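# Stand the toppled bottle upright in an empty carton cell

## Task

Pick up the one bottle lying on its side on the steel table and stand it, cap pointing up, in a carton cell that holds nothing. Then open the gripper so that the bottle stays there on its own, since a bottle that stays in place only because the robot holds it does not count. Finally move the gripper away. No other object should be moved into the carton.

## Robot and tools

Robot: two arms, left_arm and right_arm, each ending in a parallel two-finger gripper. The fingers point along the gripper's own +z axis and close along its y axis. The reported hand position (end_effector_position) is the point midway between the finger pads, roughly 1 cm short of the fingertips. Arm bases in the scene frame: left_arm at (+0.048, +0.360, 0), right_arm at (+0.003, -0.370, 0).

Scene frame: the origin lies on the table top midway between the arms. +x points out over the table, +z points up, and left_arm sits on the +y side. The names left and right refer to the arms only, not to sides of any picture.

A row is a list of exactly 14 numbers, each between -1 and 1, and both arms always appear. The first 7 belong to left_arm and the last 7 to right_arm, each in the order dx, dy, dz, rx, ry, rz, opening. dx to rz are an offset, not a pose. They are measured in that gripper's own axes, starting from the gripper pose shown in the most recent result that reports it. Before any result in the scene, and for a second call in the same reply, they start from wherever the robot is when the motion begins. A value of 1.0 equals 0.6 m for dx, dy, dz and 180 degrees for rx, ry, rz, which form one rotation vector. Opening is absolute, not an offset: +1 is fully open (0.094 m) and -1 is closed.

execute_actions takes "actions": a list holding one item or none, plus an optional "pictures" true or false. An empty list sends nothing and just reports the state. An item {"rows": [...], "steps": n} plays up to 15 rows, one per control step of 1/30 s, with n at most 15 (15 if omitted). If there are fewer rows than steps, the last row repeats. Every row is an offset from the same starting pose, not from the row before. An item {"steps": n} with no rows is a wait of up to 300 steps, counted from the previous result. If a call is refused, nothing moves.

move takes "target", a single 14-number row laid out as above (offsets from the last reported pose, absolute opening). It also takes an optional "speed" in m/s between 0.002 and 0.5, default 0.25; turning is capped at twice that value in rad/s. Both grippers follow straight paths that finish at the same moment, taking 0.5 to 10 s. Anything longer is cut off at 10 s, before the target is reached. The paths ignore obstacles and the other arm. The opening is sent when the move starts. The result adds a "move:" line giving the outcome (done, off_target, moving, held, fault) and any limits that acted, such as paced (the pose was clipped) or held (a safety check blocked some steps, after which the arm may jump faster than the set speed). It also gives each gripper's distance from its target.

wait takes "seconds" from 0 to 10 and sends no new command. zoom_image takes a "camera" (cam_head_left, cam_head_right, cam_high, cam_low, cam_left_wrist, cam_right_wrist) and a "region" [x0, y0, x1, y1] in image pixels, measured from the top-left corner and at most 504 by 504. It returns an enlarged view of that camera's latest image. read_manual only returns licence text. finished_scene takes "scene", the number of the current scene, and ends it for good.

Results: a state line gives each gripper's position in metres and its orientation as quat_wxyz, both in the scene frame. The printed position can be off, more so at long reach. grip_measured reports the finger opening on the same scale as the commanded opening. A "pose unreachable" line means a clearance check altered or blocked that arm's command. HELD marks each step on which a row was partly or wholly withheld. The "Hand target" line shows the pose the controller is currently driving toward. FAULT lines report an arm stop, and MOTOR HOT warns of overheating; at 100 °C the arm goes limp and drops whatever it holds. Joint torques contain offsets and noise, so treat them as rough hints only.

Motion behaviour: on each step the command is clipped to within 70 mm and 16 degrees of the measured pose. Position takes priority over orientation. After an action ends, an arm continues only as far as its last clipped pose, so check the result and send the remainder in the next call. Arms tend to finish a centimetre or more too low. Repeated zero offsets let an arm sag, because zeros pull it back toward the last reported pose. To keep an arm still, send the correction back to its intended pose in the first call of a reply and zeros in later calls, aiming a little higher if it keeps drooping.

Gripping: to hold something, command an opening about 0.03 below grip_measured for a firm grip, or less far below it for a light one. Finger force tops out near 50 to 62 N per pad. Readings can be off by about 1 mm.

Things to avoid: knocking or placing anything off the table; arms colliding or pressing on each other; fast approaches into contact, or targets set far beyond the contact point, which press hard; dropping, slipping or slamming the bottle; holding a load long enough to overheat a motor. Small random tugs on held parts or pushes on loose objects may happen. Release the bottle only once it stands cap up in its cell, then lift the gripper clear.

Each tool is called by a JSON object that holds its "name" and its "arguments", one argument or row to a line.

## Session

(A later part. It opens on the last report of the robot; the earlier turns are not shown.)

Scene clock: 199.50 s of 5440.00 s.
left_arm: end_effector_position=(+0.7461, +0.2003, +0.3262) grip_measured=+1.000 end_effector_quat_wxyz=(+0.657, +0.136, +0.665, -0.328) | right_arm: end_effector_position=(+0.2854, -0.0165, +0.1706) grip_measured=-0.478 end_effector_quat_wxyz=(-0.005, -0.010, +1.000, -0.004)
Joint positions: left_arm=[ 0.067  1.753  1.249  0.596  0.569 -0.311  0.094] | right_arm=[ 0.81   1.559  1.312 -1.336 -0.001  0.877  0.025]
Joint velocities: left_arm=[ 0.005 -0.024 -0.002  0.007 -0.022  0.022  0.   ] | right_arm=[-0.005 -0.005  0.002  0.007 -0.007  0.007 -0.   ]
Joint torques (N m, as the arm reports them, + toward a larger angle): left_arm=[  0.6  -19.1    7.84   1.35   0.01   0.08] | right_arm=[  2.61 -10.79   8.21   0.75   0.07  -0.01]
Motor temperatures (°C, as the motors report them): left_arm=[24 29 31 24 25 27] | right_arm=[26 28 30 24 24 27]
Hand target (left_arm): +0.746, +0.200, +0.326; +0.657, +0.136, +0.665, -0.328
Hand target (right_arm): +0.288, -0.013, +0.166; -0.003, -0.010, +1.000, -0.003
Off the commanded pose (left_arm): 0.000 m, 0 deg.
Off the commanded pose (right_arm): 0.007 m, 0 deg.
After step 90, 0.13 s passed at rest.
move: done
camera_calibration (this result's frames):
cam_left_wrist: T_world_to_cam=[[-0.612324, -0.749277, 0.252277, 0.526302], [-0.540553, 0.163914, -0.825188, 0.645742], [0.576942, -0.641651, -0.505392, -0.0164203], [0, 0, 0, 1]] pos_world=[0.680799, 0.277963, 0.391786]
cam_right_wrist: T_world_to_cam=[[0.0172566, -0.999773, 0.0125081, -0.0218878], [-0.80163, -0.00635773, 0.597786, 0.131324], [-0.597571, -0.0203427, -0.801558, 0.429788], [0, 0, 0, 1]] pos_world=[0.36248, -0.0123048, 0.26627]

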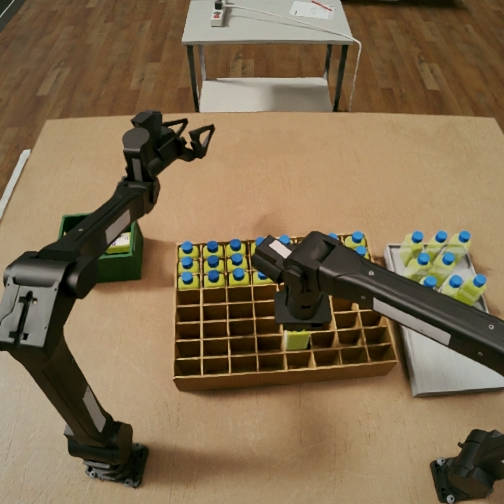

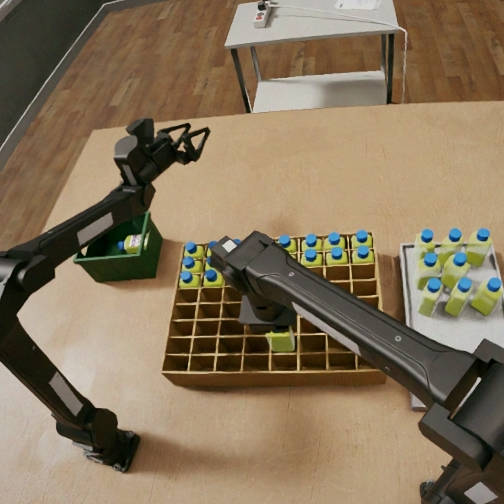

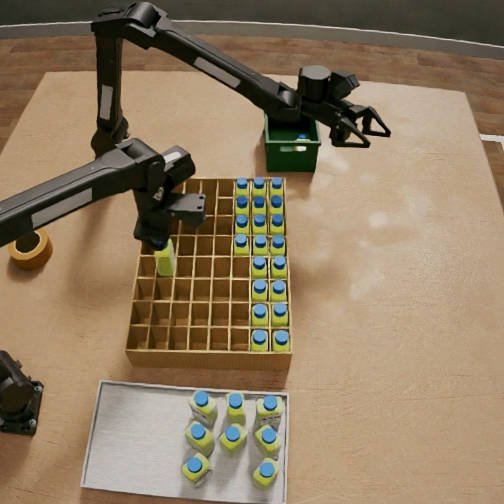

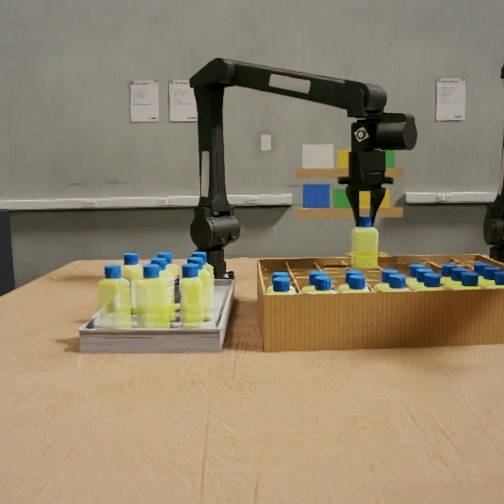

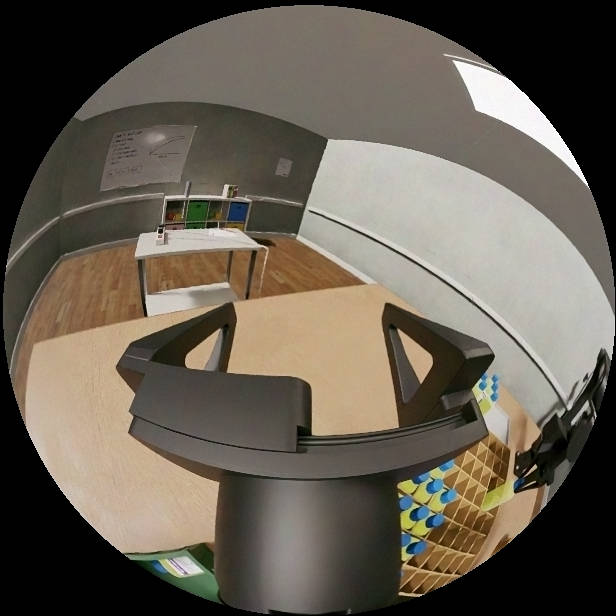

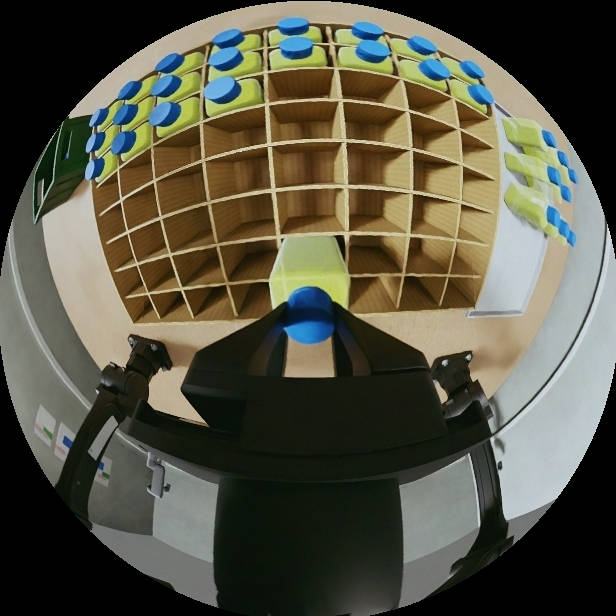

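{"name": "move", "arguments": {
  "target": [0,0,0,0,0,0,1,-0.006,0.007,0.065,-0.002,-0.002,0,-0.53],
  "speed": 0.03
}}

Scene clock: 202.40 s of 5440.00 s.
left_arm: end_effector_position=(+0.7461, +0.2003, +0.3262) grip_measured=+1.000 end_effector_quat_wxyz=(+0.657, +0.136, +0.665, -0.328) | right_arm: end_effector_position=(+0.2852, -0.0167, +0.1366) grip_measured=-0.478 end_effector_quat_wxyz=(-0.004, -0.010, +1.000, -0.004)
Joint positions: left_arm=[ 0.067  1.753  1.249  0.596  0.569 -0.311  0.094] | right_arm=[ 0.81   1.584  1.248 -1.247 -0.001  0.877  0.025]
Joint velocities: left_arm=[-0.005 -0.015  0.012 -0.007  0.007  0.037  0.   ] | right_arm=[-0.005 -0.005 -0.012 -0.007 -0.037  0.007  0.   ]
Joint torques (N m, as the arm reports them, + toward a larger angle): left_arm=[  0.67 -18.96   7.85   1.46   0.04   0.06] | right_arm=[  2.38 -10.77   8.24   0.8    0.05  -0.02]
Motor temperatures (°C, as the motors report them): left_arm=[24 29 31 24 25 27] | right_arm=[26 28 30 24 24 27]
Hand target (left_arm): +0.746, +0.200, +0.326; +0.657, +0.136, +0.665, -0.328
Hand target (right_arm): +0.288, -0.013, +0.132; -0.001, -0.010, +1.000, -0.001
Off the commanded pose (left_arm): 0.000 m, 0 deg.
Off the commanded pose (right_arm): 0.007 m, 0 deg.
move: done
camera_calibration (this result's frames):
cam_left_wrist: T_world_to_cam=[[-0.612324, -0.749277, 0.252277, 0.526302], [-0.540553, 0.163914, -0.825188, 0.645742], [0.576942, -0.641651, -0.505392, -0.0164203], [0, 0, 0, 1]] pos_world=[0.680799, 0.277963, 0.391786]
cam_right_wrist: T_world_to_cam=[[0.0172537, -0.999777, 0.0122141, -0.0216006], [-0.801773, -0.00653596, 0.597593, 0.151633], [-0.59738, -0.0201036, -0.801706, 0.402364], [0, 0, 0, 1]] pos_world=[0.362312, -0.0125157, 0.232226]

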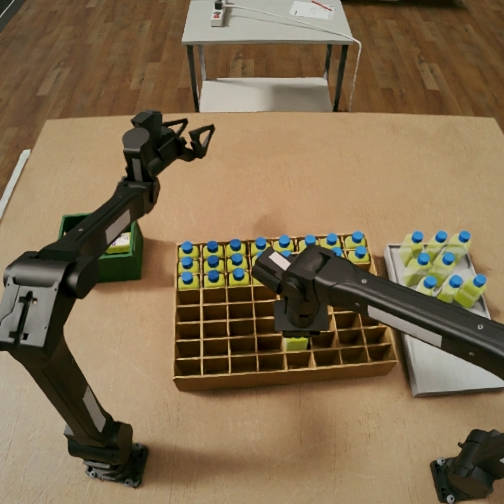

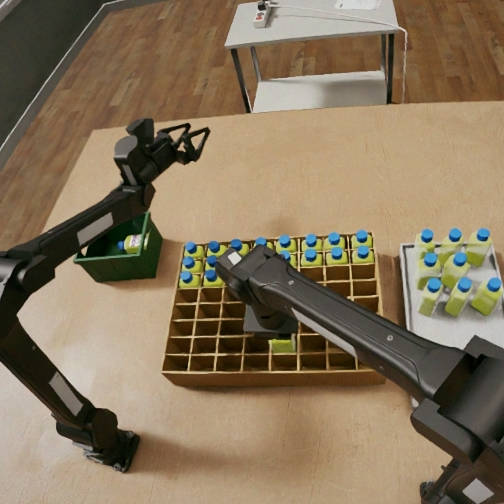

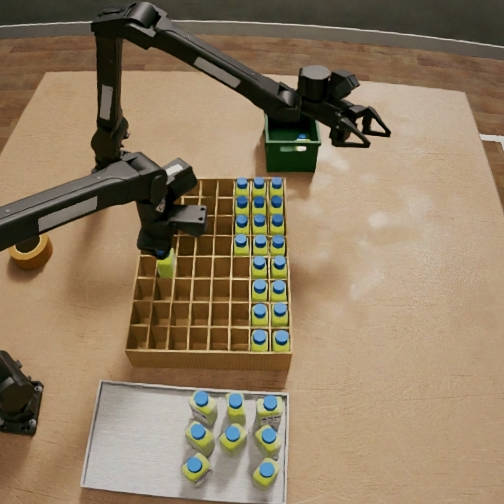

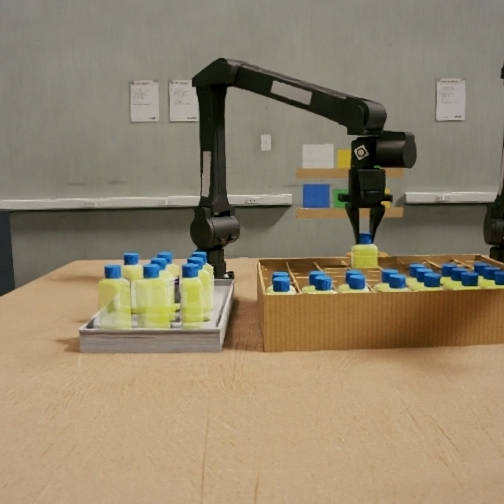

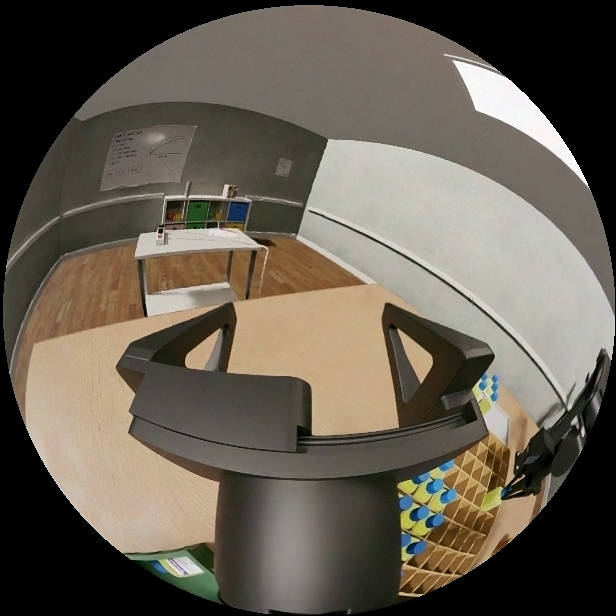

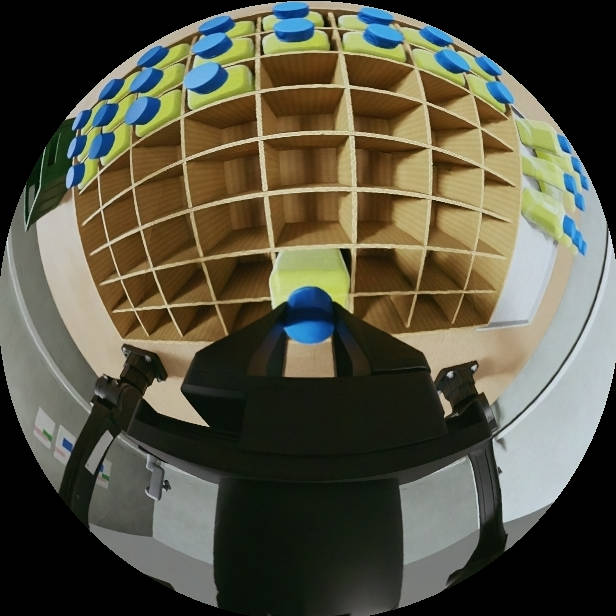

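{"name": "execute_actions", "arguments": {
  "actions": []
}}

Scene clock: 207.20 s of 5440.00 s.
left_arm: end_effector_position=(+0.7461, +0.2003, +0.3262) grip_measured=+1.000 end_effector_quat_wxyz=(+0.657, +0.136, +0.665, -0.328) | right_arm: end_effector_position=(+0.2852, -0.0167, +0.1366) grip_measured=-0.478 end_effector_quat_wxyz=(-0.004, -0.010, +1.000, -0.004)
Joint positions: left_arm=[ 0.067  1.753  1.249  0.596  0.569 -0.311  0.094] | right_arm=[ 0.81   1.584  1.248 -1.247 -0.001  0.877  0.025]
Joint velocities: left_arm=[-0.005 -0.005 -0.017 -0.007 -0.095 -0.007  0.   ] | right_arm=[-0.015 -0.005 -0.007  0.002 -0.022  0.007  0.   ]
Joint torques (N m, as the arm reports them, + toward a larger angle): left_arm=[  0.52 -19.04   7.81   1.4    0.02   0.07] | right_arm=[  2.5  -10.72   8.13   0.76   0.04   0.  ]
Motor temperatures (°C, as the motors report them): left_arm=[24 29 31 24 25 27] | right_arm=[26 28 30 24 24 27]
Hand target (left_arm): +0.746, +0.200, +0.326; +0.657, +0.136, +0.665, -0.328
Hand target (right_arm): +0.288, -0.013, +0.132; -0.001, -0.010, +1.000, -0.001
Off the commanded pose (left_arm): 0.000 m, 0 deg.
Off the commanded pose (right_arm): 0.007 m, 0 deg.
Steps of this call (steps 1 to 90: nothing new was sent; then 1.80 s passed at rest). Readings (end_effector_position):
1: left_arm (+0.7461, +0.2003, +0.3262) | right_arm (+0.2852, -0.0167, +0.1366)
2: left_arm (+0.7461, +0.2003, +0.3262) | right_arm (+0.2852, -0.0167, +0.1366)
4: left_arm (+0.7461, +0.2003, +0.3262) | right_arm (+0.2852, -0.0167, +0.1366)
8: left_arm (+0.7461, +0.2003, +0.3262) | right_arm (+0.2852, -0.0167, +0.1366)
90: the state above
camera_calibration (this result's frames):
cam_left_wrist: T_world_to_cam=[[-0.612324, -0.749277, 0.252277, 0.526302], [-0.540553, 0.163914, -0.825188, 0.645742], [0.576942, -0.641651, -0.505392, -0.0164203], [0, 0, 0, 1]] pos_world=[0.680799, 0.277963, 0.391786]
cam_right_wrist: T_world_to_cam=[[0.0172537, -0.999777, 0.0122141, -0.0216006], [-0.801773, -0.00653596, 0.597593, 0.151633], [-0.59738, -0.0201036, -0.801706, 0.402364], [0, 0, 0, 1]] pos_world=[0.362312, -0.0125157, 0.232226]

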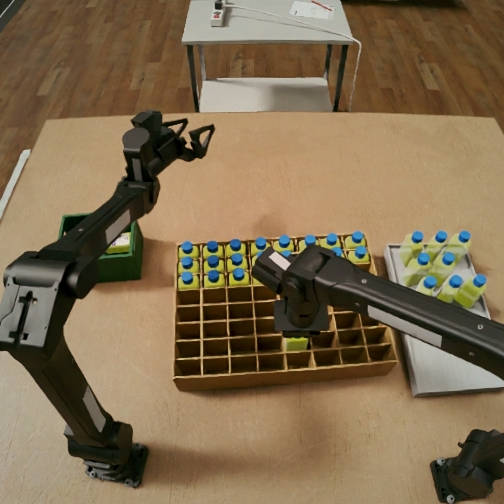

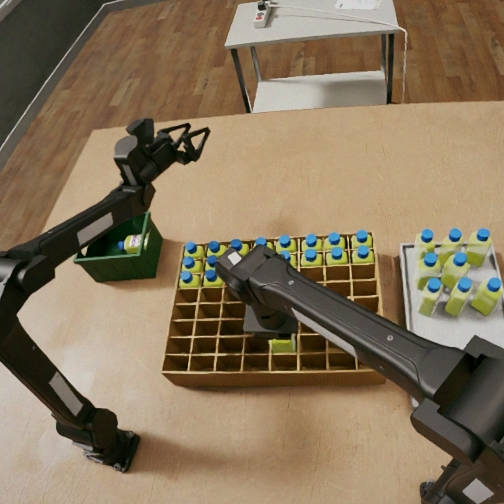

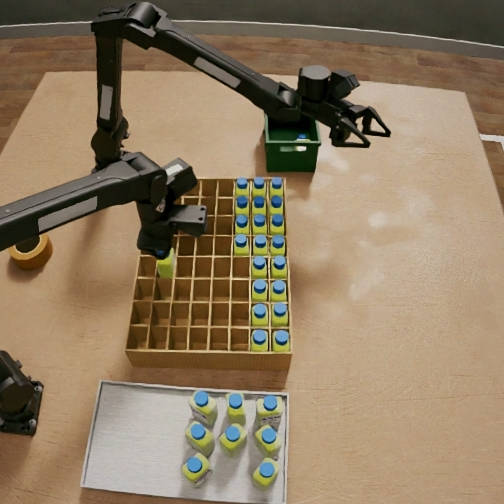

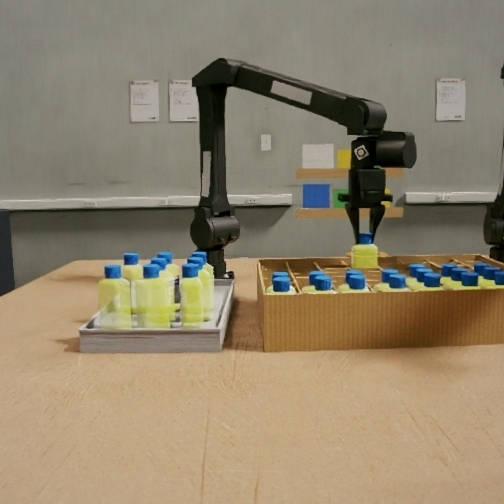

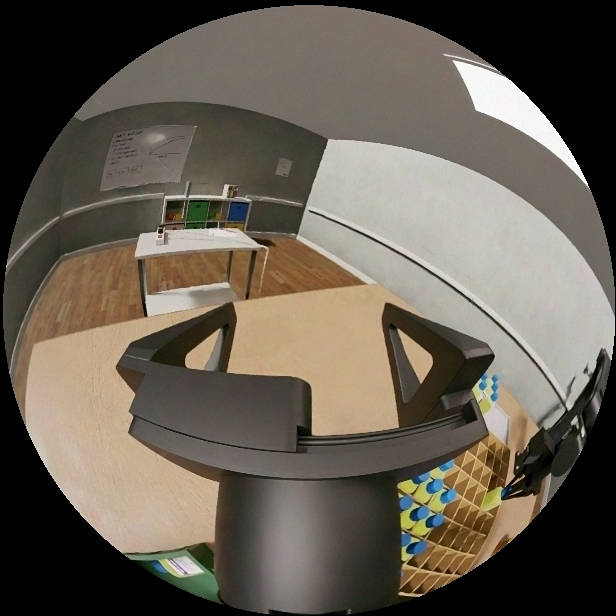

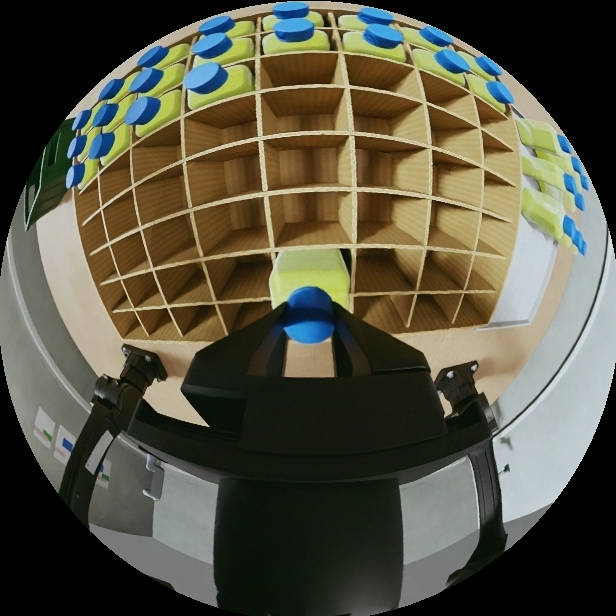

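{"name": "move", "arguments": {
  "target": [0,0,0,0,0,0,1,-0.004,0.004,0.05,-0.002,-0.002,0,-0.53],
  "speed": 0.03
}}

Scene clock: 214.50 s of 5440.00 s.
left_arm: end_effector_position=(+0.7461, +0.2003, +0.3262) grip_measured=+1.000 end_effector_quat_wxyz=(+0.657, +0.136, +0.665, -0.328) | right_arm: end_effector_position=(+0.2848, -0.0172, +0.1111) grip_measured=-0.478 end_effector_quat_wxyz=(-0.003, -0.010, +1.000, -0.003)
Joint positions: left_arm=[ 0.067  1.753  1.249  0.596  0.569 -0.311  0.094] | right_arm=[ 0.81   1.604  1.201 -1.176 -0.002  0.877  0.025]
Joint velocities: left_arm=[-0.005 -0.005 -0.012 -0.017 -0.066 -0.022  0.   ] | right_arm=[ 0.005 -0.015  0.002 -0.012 -0.037 -0.066  0.   ]
Joint torques (N m, as the arm reports them, + toward a larger angle): left_arm=[  0.35 -19.51   7.8    1.47   0.01   0.08] | right_arm=[  2.39 -10.65   7.83   0.69   0.06   0.  ]
Motor temperatures (°C, as the motors report them): left_arm=[24 29 31 24 25 27] | right_arm=[26 28 29 24 24 27]
Hand target (left_arm): +0.746, +0.200, +0.326; +0.657, +0.136, +0.665, -0.328
Hand target (right_arm): +0.287, -0.015, +0.106; -0.001, -0.010, +1.000, -0.001
Off the commanded pose (left_arm): 0.000 m, 0 deg.
Off the commanded pose (right_arm): 0.006 m, 0 deg.
After step 90, 3.00 s passed at rest.
move: done
camera_calibration (this result's frames):
cam_left_wrist: T_world_to_cam=[[-0.612324, -0.749277, 0.252277, 0.526302], [-0.540553, 0.163914, -0.825188, 0.645742], [0.576942, -0.641651, -0.505392, -0.0164203], [0, 0, 0, 1]] pos_world=[0.680799, 0.277963, 0.391786]
cam_right_wrist: T_world_to_cam=[[0.0172277, -0.999811, 0.0090307, -0.0214254], [-0.803014, -0.00845429, 0.5959, 0.166972], [-0.595711, -0.0175178, -0.803008, 0.381353], [0, 0, 0, 1]] pos_world=[0.361626, -0.0133292, 0.206925]

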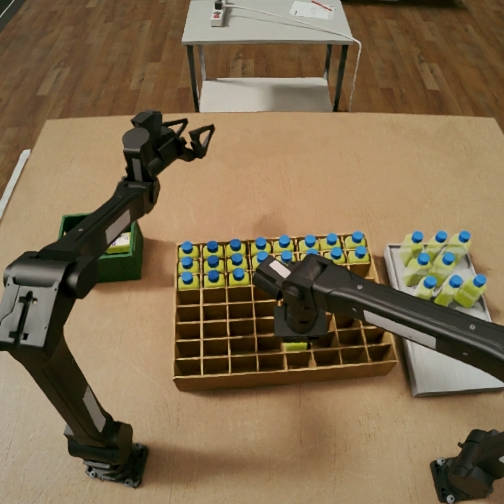

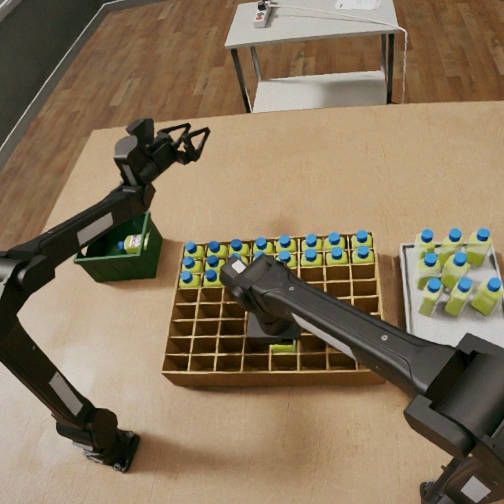

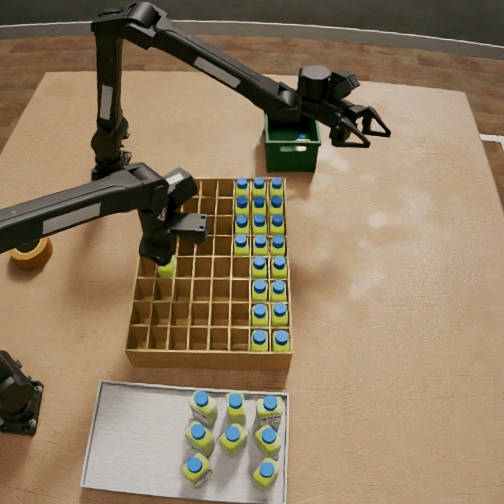

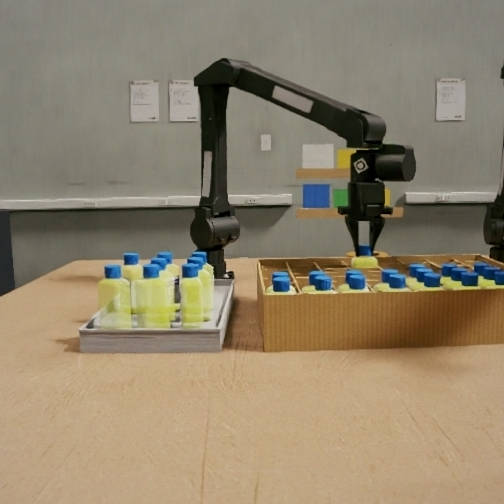

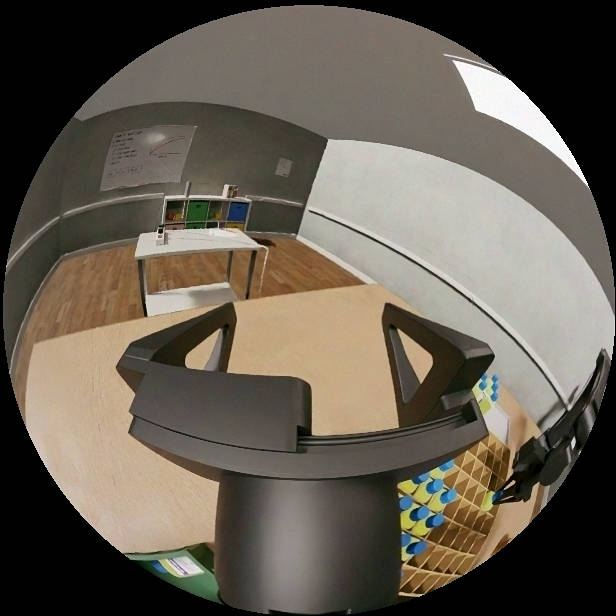

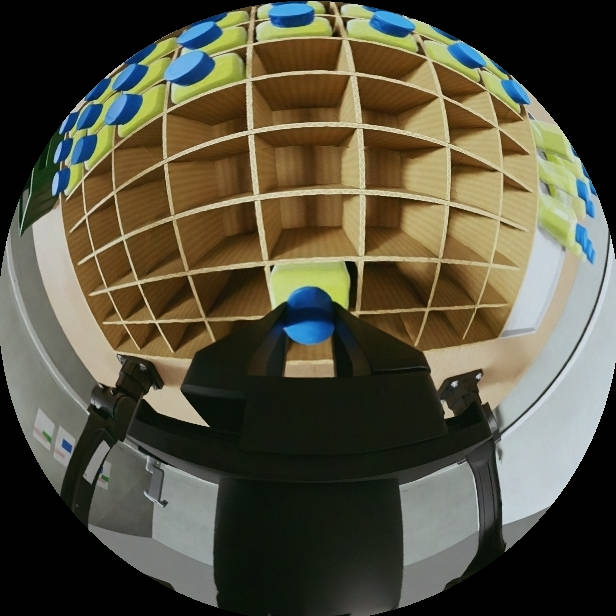

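{"name": "move", "arguments": {
  "target": [0,0,0,0,0,0,1,-0.003,0.003,0.03,-0.002,-0.002,0,-0.53],
  "speed": 0.03
}}

Scene clock: 217.23 s of 5440.00 s.
left_arm: end_effector_position=(+0.7461, +0.2003, +0.3262) grip_measured=+1.000 end_effector_quat_wxyz=(+0.657, +0.136, +0.665, -0.328) | right_arm: end_effector_position=(+0.2845, -0.0176, +0.0987) grip_measured=-0.478 end_effector_quat_wxyz=(-0.001, -0.010, +1.000, +0.000)
Joint positions: left_arm=[ 0.067  1.753  1.249  0.596  0.569 -0.311  0.094] | right_arm=[ 0.81   1.612  1.176 -1.135 -0.002  0.877  0.025]
Joint velocities: left_arm=[-0.015 -0.005 -0.007 -0.012  0.022 -0.081  0.   ] | right_arm=[-0.005  0.005 -0.017 -0.007  0.007 -0.037 -0.   ]
Joint torques (N m, as the arm reports them, + toward a larger angle): left_arm=[  0.48 -18.98   7.78   1.38   0.02   0.07] | right_arm=[  2.47 -10.89   7.74   0.75   0.08  -0.02]
Motor temperatures (°C, as the motors report them): left_arm=[24 30 31 24 25 27] | right_arm=[26 28 29 24 24 27]
Hand target (left_arm): +0.746, +0.200, +0.326; +0.657, +0.136, +0.665, -0.328
Hand target (right_arm): +0.286, -0.015, +0.093; -0.000, -0.010, +1.000, +0.001
Off the commanded pose (left_arm): 0.000 m, 0 deg.
Off the commanded pose (right_arm): 0.006 m, 0 deg.
move: done
camera_calibration (this result's frames):
cam_left_wrist: T_world_to_cam=[[-0.612324, -0.749277, 0.252277, 0.526302], [-0.540553, 0.163914, -0.825188, 0.645742], [0.576942, -0.641651, -0.505392, -0.0164203], [0, 0, 0, 1]] pos_world=[0.680799, 0.277963, 0.391786]
cam_right_wrist: T_world_to_cam=[[0.0171995, -0.999846, 0.0034436, -0.0210881], [-0.8057, -0.0118201, 0.592206, 0.175197], [-0.592074, -0.0129602, -0.805779, 0.370567], [0, 0, 0, 1]] pos_world=[0.360922, -0.0142114, 0.194914]

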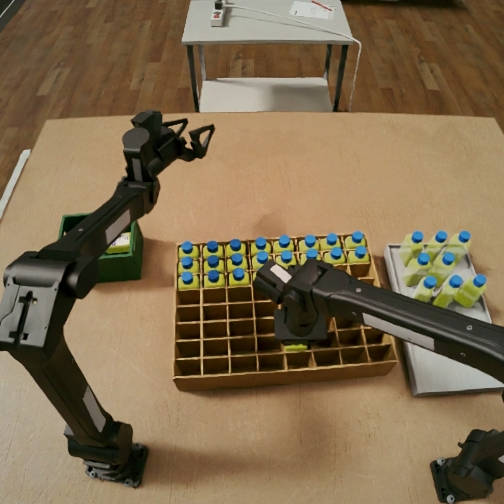

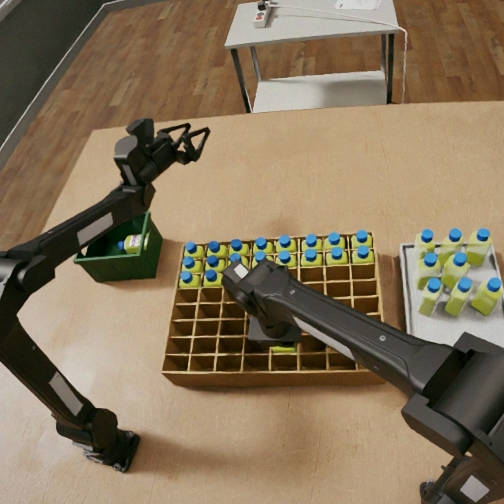

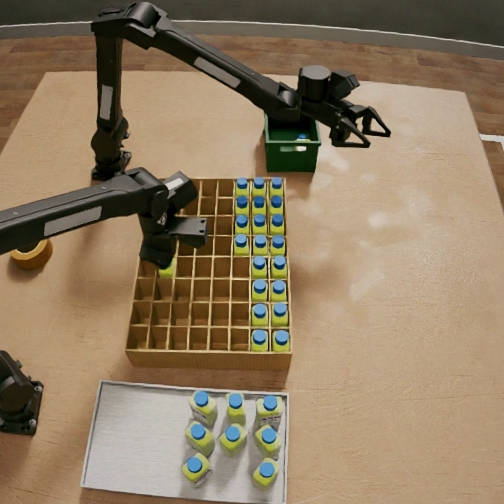

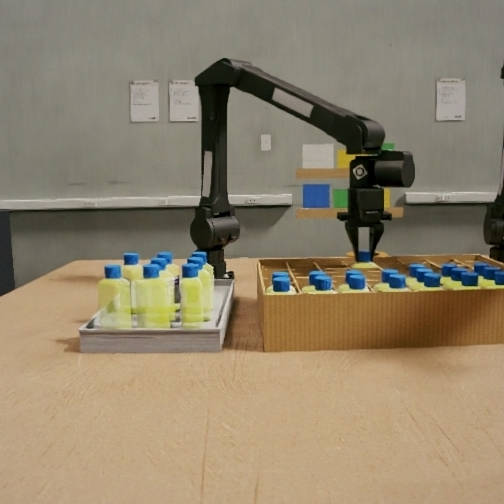

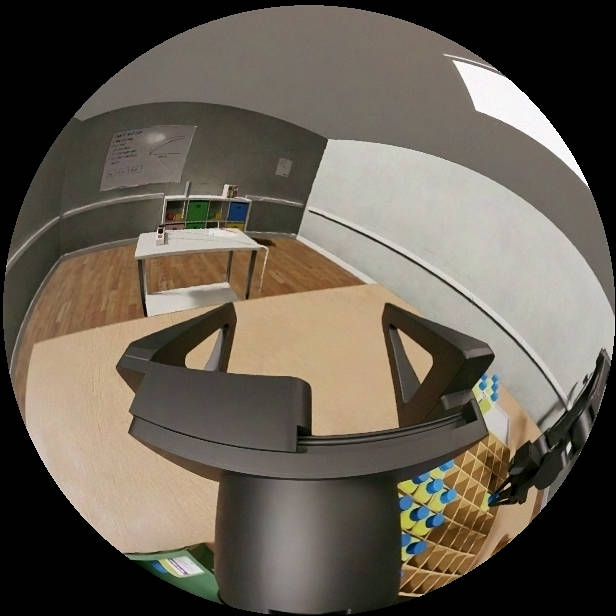

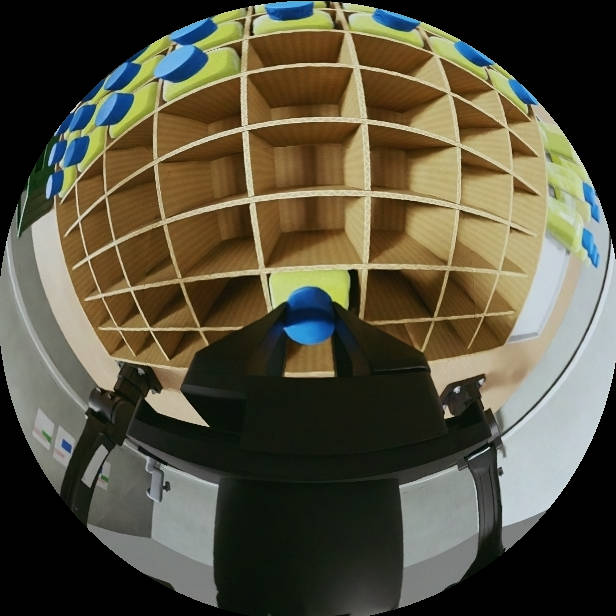

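{"name": "move", "arguments": {
  "target": [0,0,0,0,0,0,1,-0.002,0.003,0.027,-0.002,-0.002,0,-0.53],
  "speed": 0.03
}}

Scene clock: 219.33 s of 5440.00 s.
left_arm: end_effector_position=(+0.7461, +0.2003, +0.3262) grip_measured=+1.000 end_effector_quat_wxyz=(+0.657, +0.136, +0.665, -0.328) | right_arm: end_effector_position=(+0.2844, -0.0176, +0.0975) grip_measured=-0.478 end_effector_quat_wxyz=(+0.000, -0.010, +1.000, +0.002)
Joint positions: left_arm=[ 0.067  1.753  1.249  0.596  0.569 -0.311  0.094] | right_arm=[ 0.81   1.611  1.17  -1.127 -0.002  0.877  0.025]
Joint velocities: left_arm=[ 0.005  0.005  0.002 -0.002  0.022  0.022  0.   ] | right_arm=[-0.005 -0.005 -0.027 -0.027 -0.022  0.051  0.001]
Joint torques (N m, as the arm reports them, + toward a larger angle): left_arm=[  0.7  -19.12   7.83   1.37   0.02   0.09] | right_arm=[  2.38 -10.57   6.32   1.66   0.07   0.01]
Motor temperatures (°C, as the motors report them): left_arm=[24 30 31 24 25 27] | right_arm=[26 28 29 24 24 27]
Hand target (left_arm): +0.746, +0.200, +0.326; +0.657, +0.136, +0.665, -0.328
Hand target (right_arm): +0.285, -0.016, +0.083; +0.002, -0.010, +1.000, +0.003
Off the commanded pose (left_arm): 0.000 m, 0 deg.
Off the commanded pose (right_arm): 0.015 m, 0 deg.
move: off_target (right_arm)
camera_calibration (this result's frames):
cam_left_wrist: T_world_to_cam=[[-0.612324, -0.749277, 0.252277, 0.526302], [-0.540553, 0.163914, -0.825188, 0.645742], [0.576942, -0.641651, -0.505392, -0.0164203], [0, 0, 0, 1]] pos_world=[0.680799, 0.277963, 0.391786]
cam_right_wrist: T_world_to_cam=[[0.0171947, -0.999852, -0.0000852039, -0.0207896], [-0.807387, -0.0139351, 0.589858, 0.176541], [-0.589772, -0.0100736, -0.807507, 0.369146], [0, 0, 0, 1]] pos_world=[0.360606, -0.0146078, 0.193952]

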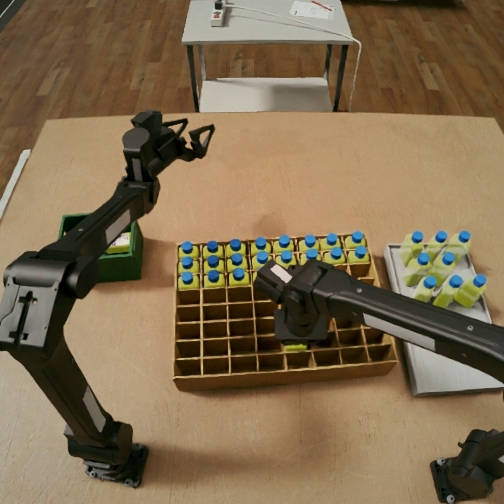

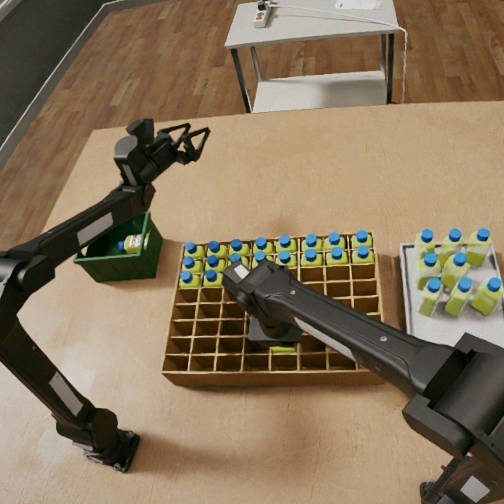

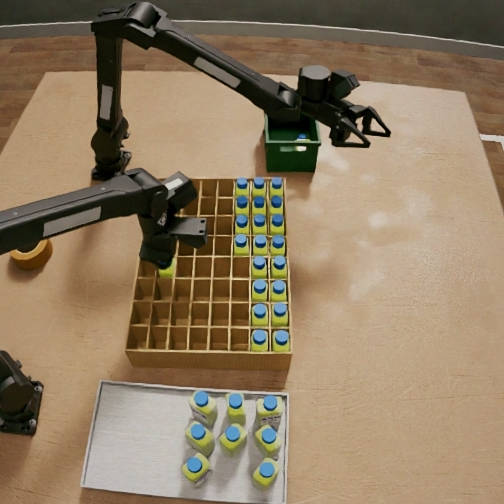

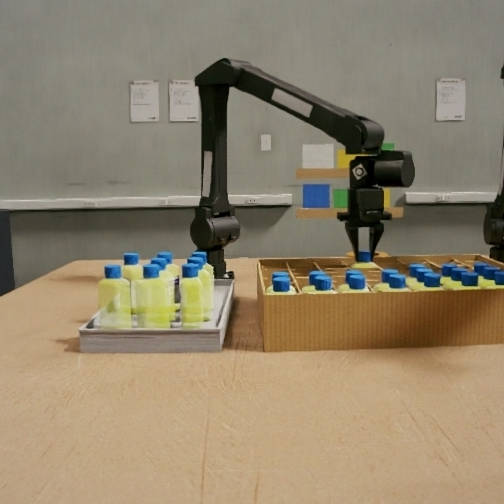

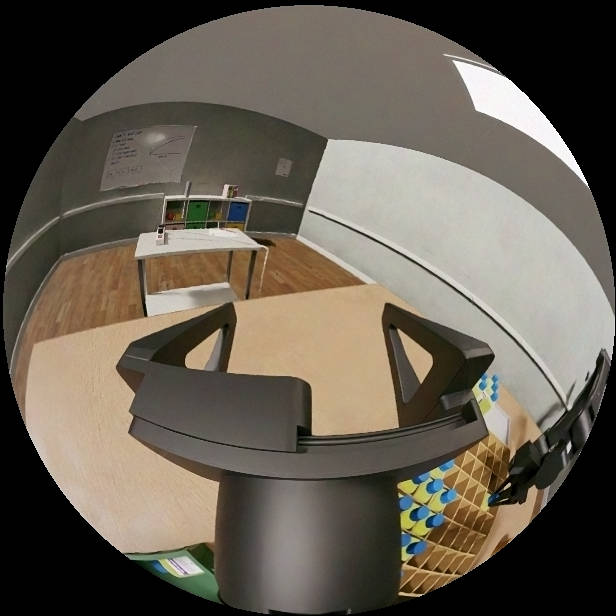

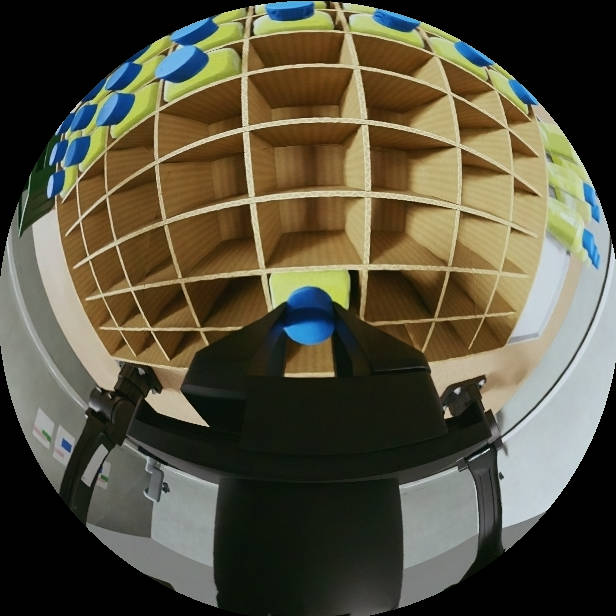

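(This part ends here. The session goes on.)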